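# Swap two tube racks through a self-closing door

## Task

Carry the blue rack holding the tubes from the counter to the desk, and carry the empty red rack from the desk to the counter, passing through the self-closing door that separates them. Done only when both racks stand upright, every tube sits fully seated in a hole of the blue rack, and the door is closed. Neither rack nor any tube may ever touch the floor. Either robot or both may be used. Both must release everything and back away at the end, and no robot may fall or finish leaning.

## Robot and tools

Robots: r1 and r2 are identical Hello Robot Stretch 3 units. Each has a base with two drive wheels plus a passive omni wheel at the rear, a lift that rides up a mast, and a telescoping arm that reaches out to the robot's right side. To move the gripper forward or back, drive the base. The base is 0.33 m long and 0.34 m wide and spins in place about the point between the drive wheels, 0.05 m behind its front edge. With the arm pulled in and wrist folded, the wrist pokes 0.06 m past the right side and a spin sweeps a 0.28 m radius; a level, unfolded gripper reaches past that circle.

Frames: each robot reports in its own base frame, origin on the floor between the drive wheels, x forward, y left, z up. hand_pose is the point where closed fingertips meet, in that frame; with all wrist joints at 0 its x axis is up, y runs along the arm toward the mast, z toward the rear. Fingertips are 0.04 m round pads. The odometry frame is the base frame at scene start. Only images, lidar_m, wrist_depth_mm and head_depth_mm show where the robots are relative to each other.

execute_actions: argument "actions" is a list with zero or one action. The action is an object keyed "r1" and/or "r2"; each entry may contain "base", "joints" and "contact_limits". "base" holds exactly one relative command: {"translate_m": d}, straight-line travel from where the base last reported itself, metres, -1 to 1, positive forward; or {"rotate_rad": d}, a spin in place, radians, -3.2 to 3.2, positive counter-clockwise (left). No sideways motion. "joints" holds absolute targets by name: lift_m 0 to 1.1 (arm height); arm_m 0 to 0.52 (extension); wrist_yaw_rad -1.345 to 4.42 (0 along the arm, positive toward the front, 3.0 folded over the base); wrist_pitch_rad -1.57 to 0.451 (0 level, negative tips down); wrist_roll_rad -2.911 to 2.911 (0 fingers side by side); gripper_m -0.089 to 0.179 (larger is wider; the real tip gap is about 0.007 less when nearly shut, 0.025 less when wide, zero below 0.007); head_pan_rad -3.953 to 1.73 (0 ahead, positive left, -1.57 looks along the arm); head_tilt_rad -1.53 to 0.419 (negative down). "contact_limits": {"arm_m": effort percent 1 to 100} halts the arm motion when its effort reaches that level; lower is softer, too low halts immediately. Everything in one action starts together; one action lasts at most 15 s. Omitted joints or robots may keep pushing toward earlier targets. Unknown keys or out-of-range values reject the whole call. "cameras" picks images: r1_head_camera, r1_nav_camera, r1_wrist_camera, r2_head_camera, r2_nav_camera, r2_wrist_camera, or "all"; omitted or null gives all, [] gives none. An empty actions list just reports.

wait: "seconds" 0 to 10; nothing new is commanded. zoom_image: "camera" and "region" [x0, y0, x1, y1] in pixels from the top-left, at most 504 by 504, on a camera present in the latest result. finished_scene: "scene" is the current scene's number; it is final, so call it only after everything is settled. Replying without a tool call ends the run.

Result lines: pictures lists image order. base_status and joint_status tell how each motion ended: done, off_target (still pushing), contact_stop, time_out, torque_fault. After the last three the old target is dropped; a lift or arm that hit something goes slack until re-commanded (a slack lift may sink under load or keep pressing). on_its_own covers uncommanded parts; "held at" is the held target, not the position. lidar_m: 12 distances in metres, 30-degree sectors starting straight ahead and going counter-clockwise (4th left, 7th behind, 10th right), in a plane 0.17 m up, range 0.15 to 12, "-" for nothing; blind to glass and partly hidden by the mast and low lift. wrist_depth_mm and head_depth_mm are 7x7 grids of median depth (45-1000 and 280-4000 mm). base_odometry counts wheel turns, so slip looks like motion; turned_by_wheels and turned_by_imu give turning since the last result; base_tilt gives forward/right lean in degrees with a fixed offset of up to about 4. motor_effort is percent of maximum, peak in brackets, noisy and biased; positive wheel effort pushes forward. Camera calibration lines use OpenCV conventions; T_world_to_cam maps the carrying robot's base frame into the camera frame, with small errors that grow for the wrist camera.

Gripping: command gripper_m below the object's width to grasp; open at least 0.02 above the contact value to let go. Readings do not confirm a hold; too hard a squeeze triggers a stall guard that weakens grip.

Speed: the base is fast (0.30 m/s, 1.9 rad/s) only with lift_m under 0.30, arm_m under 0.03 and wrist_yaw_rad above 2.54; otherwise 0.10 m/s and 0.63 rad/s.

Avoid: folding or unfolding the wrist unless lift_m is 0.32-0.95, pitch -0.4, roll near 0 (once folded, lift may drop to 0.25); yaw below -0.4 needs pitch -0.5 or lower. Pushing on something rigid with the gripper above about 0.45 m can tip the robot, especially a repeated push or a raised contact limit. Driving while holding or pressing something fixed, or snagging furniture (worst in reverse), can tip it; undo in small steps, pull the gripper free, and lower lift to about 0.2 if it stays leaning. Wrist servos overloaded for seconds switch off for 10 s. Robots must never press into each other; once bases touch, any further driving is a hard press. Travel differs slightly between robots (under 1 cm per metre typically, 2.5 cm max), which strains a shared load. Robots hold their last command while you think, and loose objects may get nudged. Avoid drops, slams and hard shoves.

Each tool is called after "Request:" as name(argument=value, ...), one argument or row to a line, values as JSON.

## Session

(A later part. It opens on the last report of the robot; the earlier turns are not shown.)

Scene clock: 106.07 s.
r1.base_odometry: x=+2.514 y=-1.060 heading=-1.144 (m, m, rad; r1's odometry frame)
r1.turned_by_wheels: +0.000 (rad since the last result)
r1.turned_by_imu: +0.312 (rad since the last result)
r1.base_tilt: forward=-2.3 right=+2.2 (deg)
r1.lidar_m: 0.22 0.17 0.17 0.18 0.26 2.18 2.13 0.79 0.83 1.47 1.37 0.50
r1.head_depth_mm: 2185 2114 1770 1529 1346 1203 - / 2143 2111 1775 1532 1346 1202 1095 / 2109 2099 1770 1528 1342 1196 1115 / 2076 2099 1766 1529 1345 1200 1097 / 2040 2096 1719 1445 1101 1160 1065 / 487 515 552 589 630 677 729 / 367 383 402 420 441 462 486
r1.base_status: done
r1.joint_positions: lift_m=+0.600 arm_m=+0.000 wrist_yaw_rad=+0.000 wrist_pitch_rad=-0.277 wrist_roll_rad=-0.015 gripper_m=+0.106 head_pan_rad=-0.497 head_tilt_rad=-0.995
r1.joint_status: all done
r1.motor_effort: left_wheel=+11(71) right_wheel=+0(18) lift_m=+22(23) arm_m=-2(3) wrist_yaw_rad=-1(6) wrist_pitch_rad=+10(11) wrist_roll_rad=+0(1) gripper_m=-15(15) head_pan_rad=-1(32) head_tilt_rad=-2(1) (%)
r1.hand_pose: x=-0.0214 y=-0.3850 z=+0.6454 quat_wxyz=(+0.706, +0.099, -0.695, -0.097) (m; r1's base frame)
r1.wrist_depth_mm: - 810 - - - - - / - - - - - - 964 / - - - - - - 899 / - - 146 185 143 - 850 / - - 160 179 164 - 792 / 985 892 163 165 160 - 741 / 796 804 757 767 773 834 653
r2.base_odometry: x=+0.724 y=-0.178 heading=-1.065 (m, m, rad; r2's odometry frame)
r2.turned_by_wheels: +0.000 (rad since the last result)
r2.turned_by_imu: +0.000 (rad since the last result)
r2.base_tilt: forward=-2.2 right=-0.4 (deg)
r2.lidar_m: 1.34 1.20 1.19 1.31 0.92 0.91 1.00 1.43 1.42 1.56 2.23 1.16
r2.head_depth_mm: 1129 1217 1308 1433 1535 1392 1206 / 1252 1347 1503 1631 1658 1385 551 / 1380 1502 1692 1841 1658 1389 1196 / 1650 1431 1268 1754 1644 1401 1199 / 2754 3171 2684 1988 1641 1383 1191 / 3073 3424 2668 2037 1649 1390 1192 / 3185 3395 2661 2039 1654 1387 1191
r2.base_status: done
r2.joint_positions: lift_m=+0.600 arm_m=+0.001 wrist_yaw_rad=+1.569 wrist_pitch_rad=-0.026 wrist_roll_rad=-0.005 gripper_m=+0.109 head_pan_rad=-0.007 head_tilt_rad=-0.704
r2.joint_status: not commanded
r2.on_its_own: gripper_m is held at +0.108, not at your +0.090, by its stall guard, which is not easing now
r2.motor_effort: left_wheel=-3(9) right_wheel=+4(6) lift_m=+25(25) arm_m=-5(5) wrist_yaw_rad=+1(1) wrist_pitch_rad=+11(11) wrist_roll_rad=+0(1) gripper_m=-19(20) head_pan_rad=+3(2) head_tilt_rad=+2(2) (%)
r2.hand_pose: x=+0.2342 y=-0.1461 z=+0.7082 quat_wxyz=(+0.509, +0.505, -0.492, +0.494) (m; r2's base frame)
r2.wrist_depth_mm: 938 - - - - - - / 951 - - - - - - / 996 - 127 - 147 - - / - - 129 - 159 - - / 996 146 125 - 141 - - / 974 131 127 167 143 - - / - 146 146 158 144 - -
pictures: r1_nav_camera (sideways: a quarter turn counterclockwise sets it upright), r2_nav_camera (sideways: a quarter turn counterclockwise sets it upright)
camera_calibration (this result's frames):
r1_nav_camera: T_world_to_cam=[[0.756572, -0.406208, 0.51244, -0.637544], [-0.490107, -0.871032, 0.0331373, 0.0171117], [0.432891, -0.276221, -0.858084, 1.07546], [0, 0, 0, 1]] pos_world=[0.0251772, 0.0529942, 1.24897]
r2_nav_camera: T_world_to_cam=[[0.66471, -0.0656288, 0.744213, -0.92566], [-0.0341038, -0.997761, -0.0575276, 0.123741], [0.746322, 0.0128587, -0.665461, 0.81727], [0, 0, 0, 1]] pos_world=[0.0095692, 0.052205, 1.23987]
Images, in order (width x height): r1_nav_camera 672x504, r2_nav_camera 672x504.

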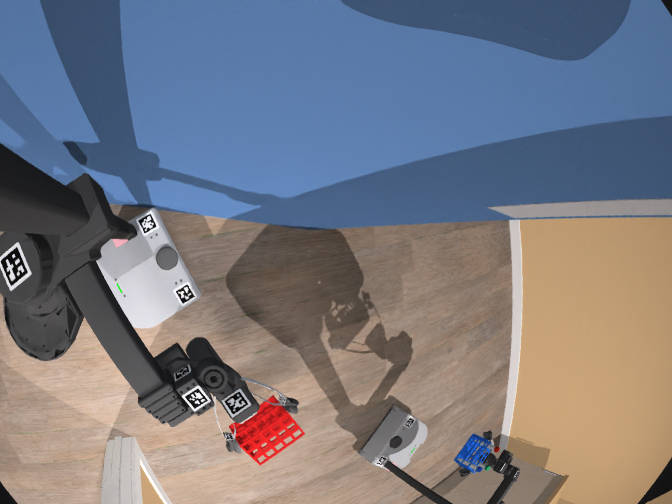

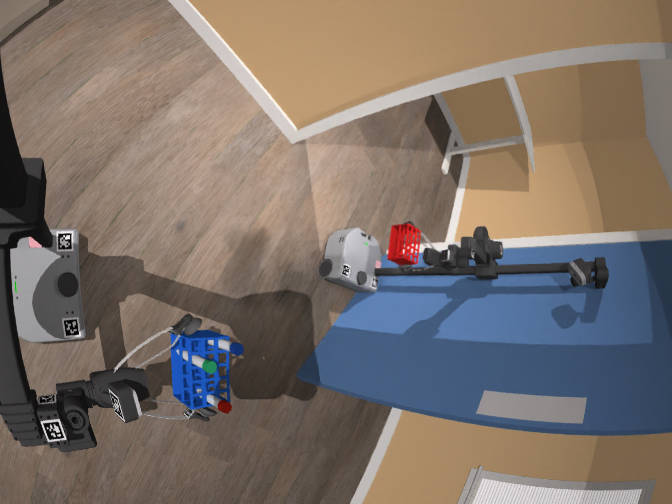

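Request:
execute_actions(
  actions=[
    {"r1":{"base":{"rotate_rad":-0.4}}},
  ],
  cameras=[],
)

Request:
execute_actions(
  actions=[
    {"r1":{"base":{"translate_m":0.4},"joints":{"head_pan_rad":0}}},
  ],
  cameras=["r1_nav_camera","r2_nav_camera"],
)

Scene clock: 108.13 s.
r1.base_odometry: x=+2.514 y=-1.060 heading=-1.544 (m, m, rad; r1's odometry frame)
r1.turned_by_wheels: -0.400 (rad since the last result)
r1.turned_by_imu: -0.401 (rad since the last result)
r1.base_tilt: forward=-2.3 right=+2.2 (deg)
r1.lidar_m: 0.41 0.21 0.18 0.18 0.20 0.32 2.19 2.14 0.79 1.17 1.37 2.40
r1.head_depth_mm: 1172 2094 1656 1532 1343 1199 - / 2499 2062 1669 1524 1342 1197 1098 / 2472 2095 1769 1521 1337 1196 1110 / 2365 2093 1765 1524 1344 1196 1099 / 2269 2096 1759 1526 1340 1200 1081 / 2139 2088 1765 1530 1342 1178 1006 / 2016 2088 1761 1520 980 777 641
r1.base_status: done
r1.joint_positions: lift_m=+0.600 arm_m=+0.000 wrist_yaw_rad=+0.000 wrist_pitch_rad=-0.277 wrist_roll_rad=-0.015 gripper_m=+0.106 head_pan_rad=-0.497 head_tilt_rad=-0.995
r1.joint_status: not commanded
r1.motor_effort: left_wheel=+8(33) right_wheel=-2(5) lift_m=+22(22) arm_m=-2(2) wrist_yaw_rad=-1(1) wrist_pitch_rad=+10(11) wrist_roll_rad=-1(0) gripper_m=-15(15) head_pan_rad=-1(1) head_tilt_rad=-2(1) (%)
r1.hand_pose: x=-0.0214 y=-0.3850 z=+0.6454 quat_wxyz=(+0.706, +0.099, -0.695, -0.097) (m; r1's base frame)
r1.wrist_depth_mm: - - - - - 533 403 / - - - - - 525 429 / - - - - 806 511 477 / - - 146 184 143 510 - / - - 160 178 164 537 - / 978 901 164 165 160 - - / 798 806 767 775 709 716 821
r2.base_odometry: x=+0.724 y=-0.178 heading=-1.065 (m, m, rad; r2's odometry frame)
r2.turned_by_wheels: +0.000 (rad since the last result)
r2.turned_by_imu: +0.000 (rad since the last result)
r2.base_tilt: forward=-2.2 right=-0.6 (deg)
r2.lidar_m: 1.36 1.20 1.19 1.31 0.92 0.91 1.00 1.43 1.42 1.56 2.23 1.17
r2.head_depth_mm: 1139 1228 1331 1446 1573 1415 1200 / 1270 1369 1503 1648 1657 1388 551 / 1402 1426 1708 1789 1662 1391 1198 / 1658 1662 1923 1818 1658 1391 1199 / 2776 3114 1288 2051 1651 1386 1194 / 3085 3425 2684 2052 1654 1397 1199 / 3162 3395 2664 2024 1657 1382 1190
r2.base_status: not commanded
r2.joint_positions: lift_m=+0.600 arm_m=+0.001 wrist_yaw_rad=+1.569 wrist_pitch_rad=-0.026 wrist_roll_rad=-0.005 gripper_m=+0.109 head_pan_rad=-0.007 head_tilt_rad=-0.704
r2.joint_status: not commanded
r2.on_its_own: gripper_m is held at +0.108, not at your +0.090, by its stall guard, which is not easing now
r2.motor_effort: left_wheel=-3(3) right_wheel=+4(5) lift_m=+25(25) arm_m=-4(4) wrist_yaw_rad=+1(1) wrist_pitch_rad=+11(11) wrist_roll_rad=+1(0) gripper_m=-19(20) head_pan_rad=+3(3) head_tilt_rad=+2(2) (%)
r2.hand_pose: x=+0.2342 y=-0.1461 z=+0.7082 quat_wxyz=(+0.509, +0.505, -0.492, +0.494) (m; r2's base frame)
r2.wrist_depth_mm: 914 - - - - - - / 938 - - - - - - / 950 - 127 - 147 - - / 969 - 130 - 159 - - / 972 145 126 - 141 - - / 963 131 127 167 143 - - / - 146 147 158 143 - -
pictures: none
No camera images: the call's "cameras" was empty. Leave "cameras" out to get every camera's image.

Scene clock: 113.43 s.
r1.base_odometry: x=+2.525 y=-1.460 heading=-1.544 (m, m, rad; r1's odometry frame)
r1.turned_by_wheels: +0.000 (rad since the last result)
r1.turned_by_imu: +0.001 (rad since the last result)
r1.base_tilt: forward=-2.3 right=+2.2 (deg)
r1.lidar_m: 1.86 0.23 0.18 0.17 0.19 0.28 2.52 1.02 1.01 2.04 1.16 1.97
r1.head_depth_mm: 1723 1997 1769 1529 1342 1197 1081 / 1709 1978 1763 1530 1345 1200 1085 / 1695 1953 1774 1524 1344 1197 1089 / 1686 1937 1767 1525 1338 1196 1087 / 1681 1931 1763 1519 1340 1203 1082 / 1653 1934 1766 1517 1337 828 770 / 1653 1925 1763 1515 1313 494 514
r1.base_status: done
r1.joint_positions: lift_m=+0.600 arm_m=+0.000 wrist_yaw_rad=+0.000 wrist_pitch_rad=-0.277 wrist_roll_rad=-0.015 gripper_m=+0.106 head_pan_rad=-0.007 head_tilt_rad=-0.995
r1.joint_status: all done
r1.motor_effort: left_wheel=+5(20) right_wheel=-2(3) lift_m=+22(22) arm_m=-2(2) wrist_yaw_rad=-2(1) wrist_pitch_rad=+11(10) wrist_roll_rad=+0(0) gripper_m=-15(15) head_pan_rad=+3(33) head_tilt_rad=-1(1) (%)
r1.hand_pose: x=-0.0214 y=-0.3850 z=+0.6454 quat_wxyz=(+0.706, +0.099, -0.695, -0.097) (m; r1's base frame)
r1.wrist_depth_mm: 544 - - - - - 794 / - - - - - - 795 / - - - - - - 796 / - - 147 185 142 - 793 / - 950 160 179 164 967 790 / 980 889 163 166 160 - 791 / 795 798 758 770 780 837 731
r2.base_odometry: x=+0.724 y=-0.178 heading=-1.065 (m, m, rad; r2's odometry frame)
r2.turned_by_wheels: +0.000 (rad since the last result)
r2.turned_by_imu: +0.000 (rad since the last result)
r2.base_tilt: forward=-2.2 right=-0.6 (deg)
r2.lidar_m: 1.43 1.19 1.19 1.31 0.92 0.91 1.00 1.43 1.42 1.56 2.24 1.15
r2.head_depth_mm: 1201 1236 1341 1536 1589 1397 1206 / 1303 1396 1088 1645 1499 1394 552 / 1438 1590 1751 1075 1601 1381 1198 / 1670 1818 2084 2033 1645 1382 1201 / 2781 3094 2683 2028 1661 1377 1195 / 3107 3381 2643 2053 1669 1388 1185 / 3171 3371 2638 2037 1647 1384 1187
r2.base_status: not commanded
r2.joint_positions: lift_m=+0.600 arm_m=+0.001 wrist_yaw_rad=+1.569 wrist_pitch_rad=-0.026 wrist_roll_rad=-0.005 gripper_m=+0.109 head_pan_rad=-0.007 head_tilt_rad=-0.704
r2.joint_status: not commanded
r2.on_its_own: gripper_m is held at +0.108, not at your +0.090, by its stall guard, which is not easing now
r2.motor_effort: left_wheel=-3(3) right_wheel=+4(4) lift_m=+25(25) arm_m=-5(5) wrist_yaw_rad=+1(1) wrist_pitch_rad=+11(10) wrist_roll_rad=+0(0) gripper_m=-19(20) head_pan_rad=+3(2) head_tilt_rad=+2(2) (%)
r2.hand_pose: x=+0.2342 y=-0.1461 z=+0.7082 quat_wxyz=(+0.509, +0.505, -0.492, +0.494) (m; r2's base frame)
r2.wrist_depth_mm: 911 - - - - - - / 938 - - - - - - / 924 - 127 - 146 - - / 960 - 129 736 160 - - / 985 146 126 - 141 - - / 945 131 127 167 142 - - / - 147 147 158 144 - -
pictures: r1_nav_camera (sideways: a quarter turn counterclockwise sets it upright), r2_nav_camera (sideways: a quarter turn counterclockwise sets it upright)
camera_calibration (this result's frames):
r1_nav_camera: T_world_to_cam=[[0.85872, -0.00226853, 0.51244, -0.638167], [-0.0224142, -0.999199, 0.0331373, 0.0142587], [0.511954, -0.0399416, -0.858084, 1.07498], [0, 0, 0, 1]] pos_world=[-0.00201322, 0.055736, 1.24897]
r2_nav_camera: T_world_to_cam=[[0.66471, -0.0656287, 0.744213, -0.92566], [-0.0341037, -0.997761, -0.0575276, 0.123741], [0.746322, 0.0128588, -0.665461, 0.81727], [0, 0, 0, 1]] pos_world=[0.00956919, 0.052205, 1.23987]
Images, in order (width x height): r1_nav_camera 672x504, r2_nav_camera 672x504.

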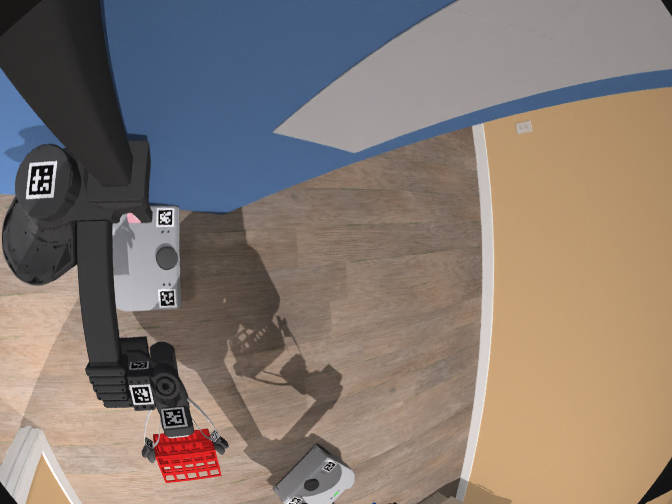

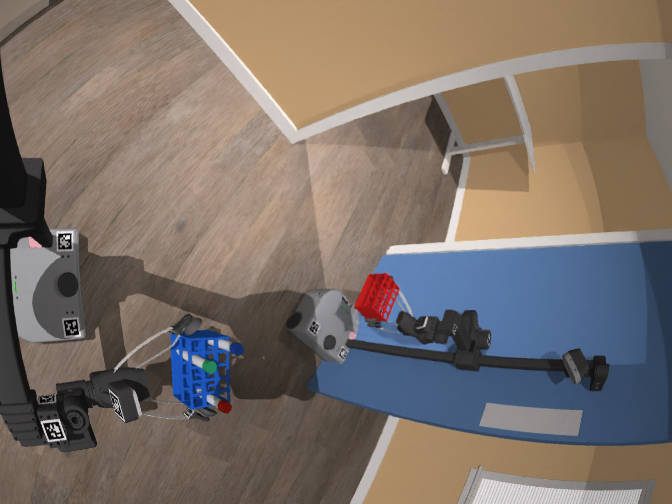

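Request:
execute_actions(
  actions=[
    {"r1":{"base":{"rotate_rad":1.0}}},
  ],
  cameras=[],
)

Request:
execute_actions(
  actions=[
    {"r1":{"base":{"translate_m":0.3},"joints":{"head_pan_rad":-0.6}}},
  ],
  cameras=["r1_nav_camera","r2_nav_camera","r2_head_camera"],
)

Scene clock: 116.73 s.
r1.base_odometry: x=+2.525 y=-1.460 heading=-0.544 (m, m, rad; r1's odometry frame)
r1.turned_by_wheels: +1.000 (rad since the last result)
r1.turned_by_imu: +1.008 (rad since the last result)
r1.base_tilt: forward=-2.4 right=+2.2 (deg)
r1.lidar_m: - - 0.15 0.18 2.91 1.05 1.02 2.04 1.15 2.00 1.86 0.15
r1.head_depth_mm: - - - - 350 1206 1081 / - - - - 312 1150 1084 / - - - - - 428 1076 / - - - - - 366 1024 / - - - - - 329 631 / - - - - - - 483 / - - - - - - 388
r1.base_status: done
r1.joint_positions: lift_m=+0.600 arm_m=+0.000 wrist_yaw_rad=+0.000 wrist_pitch_rad=-0.277 wrist_roll_rad=-0.015 gripper_m=+0.106 head_pan_rad=-0.007 head_tilt_rad=-0.995
r1.joint_status: not commanded
r1.motor_effort: left_wheel=-2(11) right_wheel=+4(7) lift_m=+22(22) arm_m=-2(3) wrist_yaw_rad=-1(1) wrist_pitch_rad=+11(11) wrist_roll_rad=+0(1) gripper_m=-15(14) head_pan_rad=+3(3) head_tilt_rad=-1(1) (%)
r1.hand_pose: x=-0.0214 y=-0.3850 z=+0.6455 quat_wxyz=(+0.706, +0.099, -0.695, -0.097) (m; r1's base frame)
r1.wrist_depth_mm: - - - - - - 574 / - - - - - - 529 / - - - - - - - / - - 147 184 142 - - / - - 161 179 164 939 - / 976 891 164 165 159 - 925 / 787 817 753 772 771 819 835
r2.base_odometry: x=+0.724 y=-0.178 heading=-1.065 (m, m, rad; r2's odometry frame)
r2.turned_by_wheels: +0.000 (rad since the last result)
r2.turned_by_imu: +0.000 (rad since the last result)
r2.base_tilt: forward=-2.2 right=-0.5 (deg)
r2.lidar_m: 1.24 1.20 1.19 1.31 0.92 0.91 1.00 1.43 1.42 1.56 2.23 1.15
r2.head_depth_mm: 1092 1200 1064 1460 1523 1404 1198 / 1269 1277 1333 1631 1449 1394 551 / 1422 1559 1714 1894 1528 1394 1195 / 1660 1816 2057 2026 1663 1391 1208 / 2824 3101 2666 2059 1650 1393 1199 / 3036 3409 2701 2032 1650 1381 1194 / 3190 3357 2668 2029 1648 1382 1184
r2.base_status: not commanded
r2.joint_positions: lift_m=+0.600 arm_m=+0.001 wrist_yaw_rad=+1.569 wrist_pitch_rad=-0.026 wrist_roll_rad=-0.005 gripper_m=+0.109 head_pan_rad=-0.007 head_tilt_rad=-0.704
r2.joint_status: not commanded
r2.on_its_own: gripper_m is held at +0.108, not at your +0.090, by its stall guard, which is not easing now
r2.motor_effort: left_wheel=-3(3) right_wheel=+4(4) lift_m=+25(25) arm_m=-4(4) wrist_yaw_rad=+1(1) wrist_pitch_rad=+11(11) wrist_roll_rad=+0(0) gripper_m=-19(19) head_pan_rad=+2(2) head_tilt_rad=+2(2) (%)
r2.hand_pose: x=+0.2342 y=-0.1461 z=+0.7082 quat_wxyz=(+0.509, +0.505, -0.492, +0.494) (m; r2's base frame)
r2.wrist_depth_mm: 934 - - - - - - / 957 - - - - - - / 957 - 128 - 146 - - / 926 - 129 - 159 - - / 997 145 126 - 141 - - / 982 131 127 167 143 - - / - 145 147 158 144 - -
pictures: none
No camera images: the call's "cameras" was empty. Leave "cameras" out to get every camera's image.

Scene clock: 120.97 s.
r1.base_odometry: x=+2.782 y=-1.615 heading=-0.544 (m, m, rad; r1's odometry frame)
r1.turned_by_wheels: +0.000 (rad since the last result)
r1.turned_by_imu: +0.001 (rad since the last result)
r1.base_tilt: forward=-2.3 right=+2.2 (deg)
r1.lidar_m: 0.17 0.15 0.15 0.18 0.34 2.76 1.31 1.49 1.34 1.81 1.68 1.40
r1.head_depth_mm: 1449 1689 1780 1533 1343 1219 - / 1498 1752 1773 1529 1346 1201 1112 / 1547 1839 1764 1528 1344 1203 1116 / 1614 1924 1768 1527 1347 1198 1100 / 1680 1933 1765 1520 1341 1200 1066 / 1493 1653 1718 1517 1338 1196 612 / 1267 1382 1520 1509 1338 1180 415
r1.base_status: done
r1.joint_positions: lift_m=+0.600 arm_m=+0.000 wrist_yaw_rad=+0.000 wrist_pitch_rad=-0.277 wrist_roll_rad=-0.015 gripper_m=+0.106 head_pan_rad=-0.593 head_tilt_rad=-0.995
r1.joint_status: all done
r1.motor_effort: left_wheel=+5(23) right_wheel=+2(6) lift_m=+22(22) arm_m=-2(2) wrist_yaw_rad=-1(1) wrist_pitch_rad=+10(10) wrist_roll_rad=+0(1) gripper_m=-14(14) head_pan_rad=-3(35) head_tilt_rad=-2(1) (%)
r1.hand_pose: x=-0.0214 y=-0.3850 z=+0.6455 quat_wxyz=(+0.706, +0.099, -0.695, -0.097) (m; r1's base frame)
r1.wrist_depth_mm: - - - - - - - / - - - - - - - / - - - - - - - / - - 146 185 143 - - / - - 160 178 164 - 984 / 988 894 164 166 159 - 909 / 806 816 760 766 780 834 826
r2.base_odometry: x=+0.724 y=-0.178 heading=-1.065 (m, m, rad; r2's odometry frame)
r2.turned_by_wheels: +0.000 (rad since the last result)
r2.turned_by_imu: +0.000 (rad since the last result)
r2.base_tilt: forward=-2.3 right=-0.6 (deg)
r2.lidar_m: 1.59 1.20 1.19 1.31 0.92 0.91 1.00 1.43 1.42 1.56 2.24 1.33
r2.head_depth_mm: 1322 1447 1575 1738 1533 1388 1213 / 1406 1535 1714 1883 1638 1389 552 / 1486 1631 1832 1991 1647 1395 1201 / 1682 1861 2074 2053 1675 1392 1192 / 2792 3079 2662 2043 1667 1392 1195 / 3056 3481 2689 2060 1651 1387 1197 / 3156 3418 2686 2059 1650 1383 1193
r2.base_status: not commanded
r2.joint_positions: lift_m=+0.600 arm_m=+0.001 wrist_yaw_rad=+1.569 wrist_pitch_rad=-0.026 wrist_roll_rad=-0.005 gripper_m=+0.109 head_pan_rad=-0.007 head_tilt_rad=-0.704
r2.joint_status: not commanded
r2.on_its_own: gripper_m is held at +0.108, not at your +0.090, by its stall guard, which is not easing now
r2.motor_effort: left_wheel=-3(3) right_wheel=+4(4) lift_m=+25(25) arm_m=-4(5) wrist_yaw_rad=+1(0) wrist_pitch_rad=+11(11) wrist_roll_rad=+0(0) gripper_m=-19(19) head_pan_rad=+3(1) head_tilt_rad=+2(2) (%)
r2.hand_pose: x=+0.2342 y=-0.1461 z=+0.7082 quat_wxyz=(+0.509, +0.505, -0.492, +0.494) (m; r2's base frame)
r2.wrist_depth_mm: 927 - - - - - - / 931 - - - - - - / 970 - 127 - 146 - - / 937 - 129 - 160 - 757 / 952 145 126 - 141 - - / 975 131 127 167 142 - - / - 146 147 158 143 - -
pictures: r1_nav_camera (sideways: a quarter turn counterclockwise sets it upright), r2_head_camera (sideways: a quarter turn clockwise sets it upright), r2_nav_camera (sideways: a quarter turn counterclockwise sets it upright)
camera_calibration (this result's frames):
r1_nav_camera: T_world_to_cam=[[0.714192, -0.476797, 0.51244, -0.637285], [-0.571272, -0.820092, 0.0331373, 0.0176068], [0.404448, -0.316409, -0.858084, 1.07563], [0, 0, 0, 1]] pos_world=[0.0301647, 0.0509236, 1.24897]
r2_head_camera: T_world_to_cam=[[-0.608273, -0.0517265, -0.792041, 1.04759], [-0.0504989, 0.998375, -0.0264195, 0.0337144], [0.79212, 0.0239269, -0.609896, 0.746542], [0, 0, 0, 1]] pos_world=[0.0475715, 0.00266606, 1.28594]
r2_nav_camera: T_world_to_cam=[[0.66471, -0.0656288, 0.744213, -0.92566], [-0.0341037, -0.997761, -0.0575276, 0.123741], [0.746322, 0.0128587, -0.66546, 0.81727], [0, 0, 0, 1]] pos_world=[0.0095692, 0.052205, 1.23987]
Images, in order (width x height): r1_nav_camera 672x504, r2_head_camera 896x504, r2_nav_camera 672x504.

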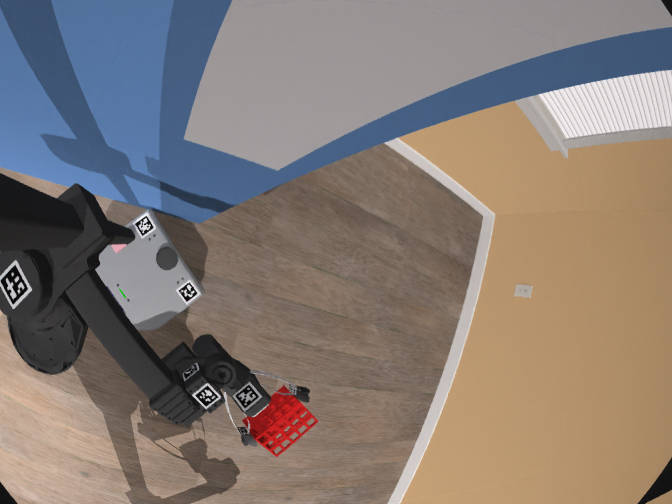

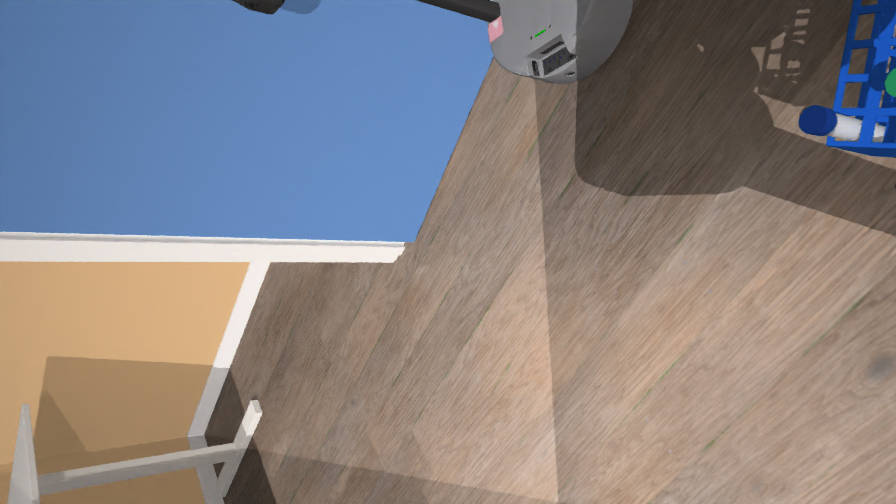

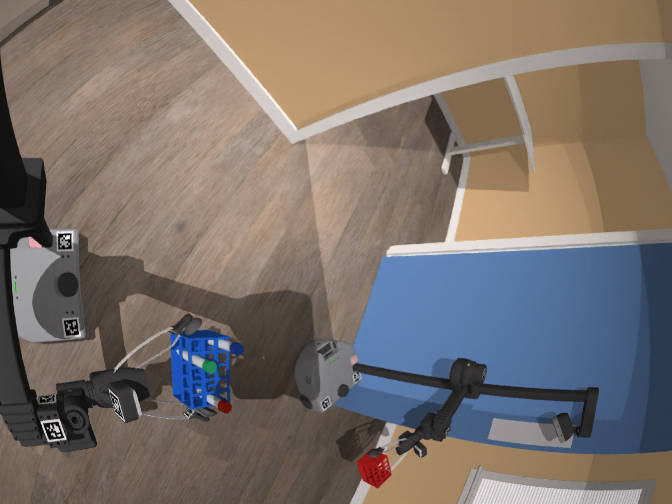

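Request:
execute_actions(
  actions=[
    {"r2":{"base":{"rotate_rad":0.307},"joints":{"head_tilt_rad":-0.9}}},
  ],
  cameras=[],
)

Request:
execute_actions(
  actions=[
    {"r2":{"base":{"translate_m":1.0}}},
  ],
  cameras=["r2_nav_camera"],
)

Scene clock: 123.13 s.
r1.base_odometry: x=+2.782 y=-1.615 heading=-0.544 (m, m, rad; r1's odometry frame)
r1.turned_by_wheels: +0.000 (rad since the last result)
r1.turned_by_imu: +0.000 (rad since the last result)
r1.base_tilt: forward=-2.3 right=+2.1 (deg)
r1.lidar_m: 0.17 0.15 0.15 0.18 0.34 2.75 1.31 1.50 1.34 1.80 1.69 1.40
r1.head_depth_mm: 1447 1678 1767 1527 1346 1223 - / 1501 1752 1784 1528 1346 1201 1114 / 1554 1824 1770 1524 1340 1199 1115 / 1613 1906 1768 1521 1342 1198 1098 / 1681 1938 1763 1527 1341 1197 1065 / 1496 1662 1722 1520 1344 1196 612 / 1257 1382 1522 1511 1337 1175 415
r1.base_status: not commanded
r1.joint_positions: lift_m=+0.600 arm_m=+0.000 wrist_yaw_rad=+0.000 wrist_pitch_rad=-0.277 wrist_roll_rad=-0.015 gripper_m=+0.106 head_pan_rad=-0.593 head_tilt_rad=-0.995
r1.joint_status: not commanded
r1.motor_effort: left_wheel=+5(4) right_wheel=+2(3) lift_m=+22(22) arm_m=-2(3) wrist_yaw_rad=-1(1) wrist_pitch_rad=+10(10) wrist_roll_rad=-1(0) gripper_m=-14(15) head_pan_rad=-4(3) head_tilt_rad=-1(2) (%)
r1.hand_pose: x=-0.0214 y=-0.3850 z=+0.6455 quat_wxyz=(+0.706, +0.099, -0.695, -0.097) (m; r1's base frame)
r1.wrist_depth_mm: - - - - - - - / - - - - - - - / - - - - - - - / - - 146 184 143 - - / - - 160 179 164 - 991 / 1000 902 163 165 160 - 934 / 803 802 770 776 783 835 835
r2.base_odometry: x=+0.724 y=-0.178 heading=-0.758 (m, m, rad; r2's odometry frame)
r2.turned_by_wheels: +0.307 (rad since the last result)
r2.turned_by_imu: +0.308 (rad since the last result)
r2.base_tilt: forward=-2.3 right=-0.5 (deg)
r2.lidar_m: 1.24 1.19 1.22 0.97 0.92 0.93 1.21 1.42 1.45 1.92 1.34 1.41
r2.head_depth_mm: 2608 1861 1932 1680 1440 553 1077 / 2912 2515 2007 1686 1435 549 1067 / 3197 2496 2024 1697 1454 1270 1109 / 3156 2498 2018 1690 1454 1272 1132 / 3168 2533 2015 1697 1440 1257 1131 / 2897 1274 1441 1616 1445 1258 1120 / 1052 1187 1347 1574 1444 1266 1127
r2.base_status: done
r2.joint_positions: lift_m=+0.600 arm_m=+0.001 wrist_yaw_rad=+1.569 wrist_pitch_rad=-0.026 wrist_roll_rad=-0.005 gripper_m=+0.109 head_pan_rad=-0.007 head_tilt_rad=-0.889
r2.joint_status: all done
r2.on_its_own: gripper_m is held at +0.108, not at your +0.090, by its stall guard, which is not easing now
r2.motor_effort: left_wheel=-3(9) right_wheel=+4(10) lift_m=+25(25) arm_m=-5(4) wrist_yaw_rad=+1(1) wrist_pitch_rad=+11(11) wrist_roll_rad=+0(0) gripper_m=-19(20) head_pan_rad=+1(3) head_tilt_rad=-6(22) (%)
r2.hand_pose: x=+0.2342 y=-0.1460 z=+0.7082 quat_wxyz=(+0.509, +0.505, -0.492, +0.494) (m; r2's base frame)
r2.wrist_depth_mm: 878 - - - - - - / 904 - - - - - 986 / 918 - 130 - 147 - 905 / 902 - 132 - 159 - - / 951 146 126 - 142 - - / 952 131 127 167 142 - - / - 146 147 158 144 - -
pictures: none
No camera images: the call's "cameras" was empty. Leave "cameras" out to get every camera's image.

Scene clock: 134.43 s.
r1.base_odometry: x=+2.782 y=-1.615 heading=-0.544 (m, m, rad; r1's odometry frame)
r1.turned_by_wheels: +0.000 (rad since the last result)
r1.turned_by_imu: +0.002 (rad since the last result)
r1.base_tilt: forward=-2.4 right=+2.1 (deg)
r1.lidar_m: 0.17 0.15 0.15 0.18 0.34 2.76 0.96 2.28 2.30 1.81 1.68 1.41
r1.head_depth_mm: 1455 1676 1777 1525 1346 1221 - / 1504 1757 1774 1530 1343 1199 1113 / 1557 1827 1770 1519 1341 1197 1111 / 1612 1916 1762 1524 1346 1201 1094 / 1666 1936 1758 1531 1344 1195 1065 / 1491 1655 1720 1521 1338 1196 613 / 1258 1370 1517 1508 1339 1176 414
r1.base_status: not commanded
r1.joint_positions: lift_m=+0.600 arm_m=+0.000 wrist_yaw_rad=+0.000 wrist_pitch_rad=-0.277 wrist_roll_rad=-0.015 gripper_m=+0.106 head_pan_rad=-0.593 head_tilt_rad=-0.995
r1.joint_status: not commanded
r1.motor_effort: left_wheel=+4(4) right_wheel=+2(2) lift_m=+22(22) arm_m=-2(3) wrist_yaw_rad=-1(1) wrist_pitch_rad=+11(10) wrist_roll_rad=-1(1) gripper_m=-14(14) head_pan_rad=-4(4) head_tilt_rad=-1(1) (%)
r1.hand_pose: x=-0.0214 y=-0.3850 z=+0.6454 quat_wxyz=(+0.706, +0.099, -0.695, -0.097) (m; r1's base frame)
r1.wrist_depth_mm: - - - - - - - / - - - - - - - / - - - - - - - / - - 147 185 143 - - / - - 161 179 164 - - / - 892 163 166 160 - - / 794 806 760 763 771 826 832
r2.base_odometry: x=+1.450 y=-0.866 heading=-0.758 (m, m, rad; r2's odometry frame)
r2.turned_by_wheels: +0.000 (rad since the last result)
r2.turned_by_imu: +0.004 (rad since the last result)
r2.base_tilt: forward=-2.3 right=-0.6 (deg)
r2.lidar_m: 2.27 2.04 0.36 0.48 1.16 1.50 1.96 2.25 2.31 0.92 0.89 0.90
r2.head_depth_mm: 1988 2178 2028 1671 1446 553 1083 / 2236 2387 2018 1671 1455 541 1072 / 2543 2487 2026 1678 1455 1271 1109 / 2540 2398 2017 1687 1446 1273 1122 / 2469 2519 2011 1669 1446 1270 1128 / 2308 2492 2001 1680 1437 1263 1126 / 2232 2439 1987 1688 1456 1261 952
r2.base_status: done
r2.joint_positions: lift_m=+0.600 arm_m=+0.001 wrist_yaw_rad=+1.569 wrist_pitch_rad=-0.026 wrist_roll_rad=-0.005 gripper_m=+0.109 head_pan_rad=-0.007 head_tilt_rad=-0.889
r2.joint_status: not commanded
r2.on_its_own: gripper_m is held at +0.108, not at your +0.090, by its stall guard, which is not easing now
r2.motor_effort: left_wheel=-3(4) right_wheel=+4(10) lift_m=+25(25) arm_m=-4(4) wrist_yaw_rad=+1(1) wrist_pitch_rad=+11(11) wrist_roll_rad=+0(0) gripper_m=-19(20) head_pan_rad=+1(3) head_tilt_rad=-5(5) (%)
r2.hand_pose: x=+0.2342 y=-0.1460 z=+0.7082 quat_wxyz=(+0.509, +0.505, -0.492, +0.494) (m; r2's base frame)
r2.wrist_depth_mm: - - - - - 700 554 / - - - - - 725 562 / - - 128 - 147 733 565 / - - 130 - 159 717 567 / - 145 126 - 141 658 565 / - 131 128 167 142 - 572 / - 146 148 158 143 710 571
pictures: r2_nav_camera (sideways: a quarter turn counterclockwise sets it upright)
camera_calibration (this result's frames):
r2_nav_camera: T_world_to_cam=[[0.790018, -0.066448, 0.609473, -0.750845], [-0.0441173, -0.997694, -0.0515876, 0.116056], [0.611495, 0.0138668, -0.791127, 0.981521], [0, 0, 0, 1]] pos_world=[-0.00189434, 0.0522855, 1.24011]
Images, in order (width x height): r2_nav_camera 672x504.

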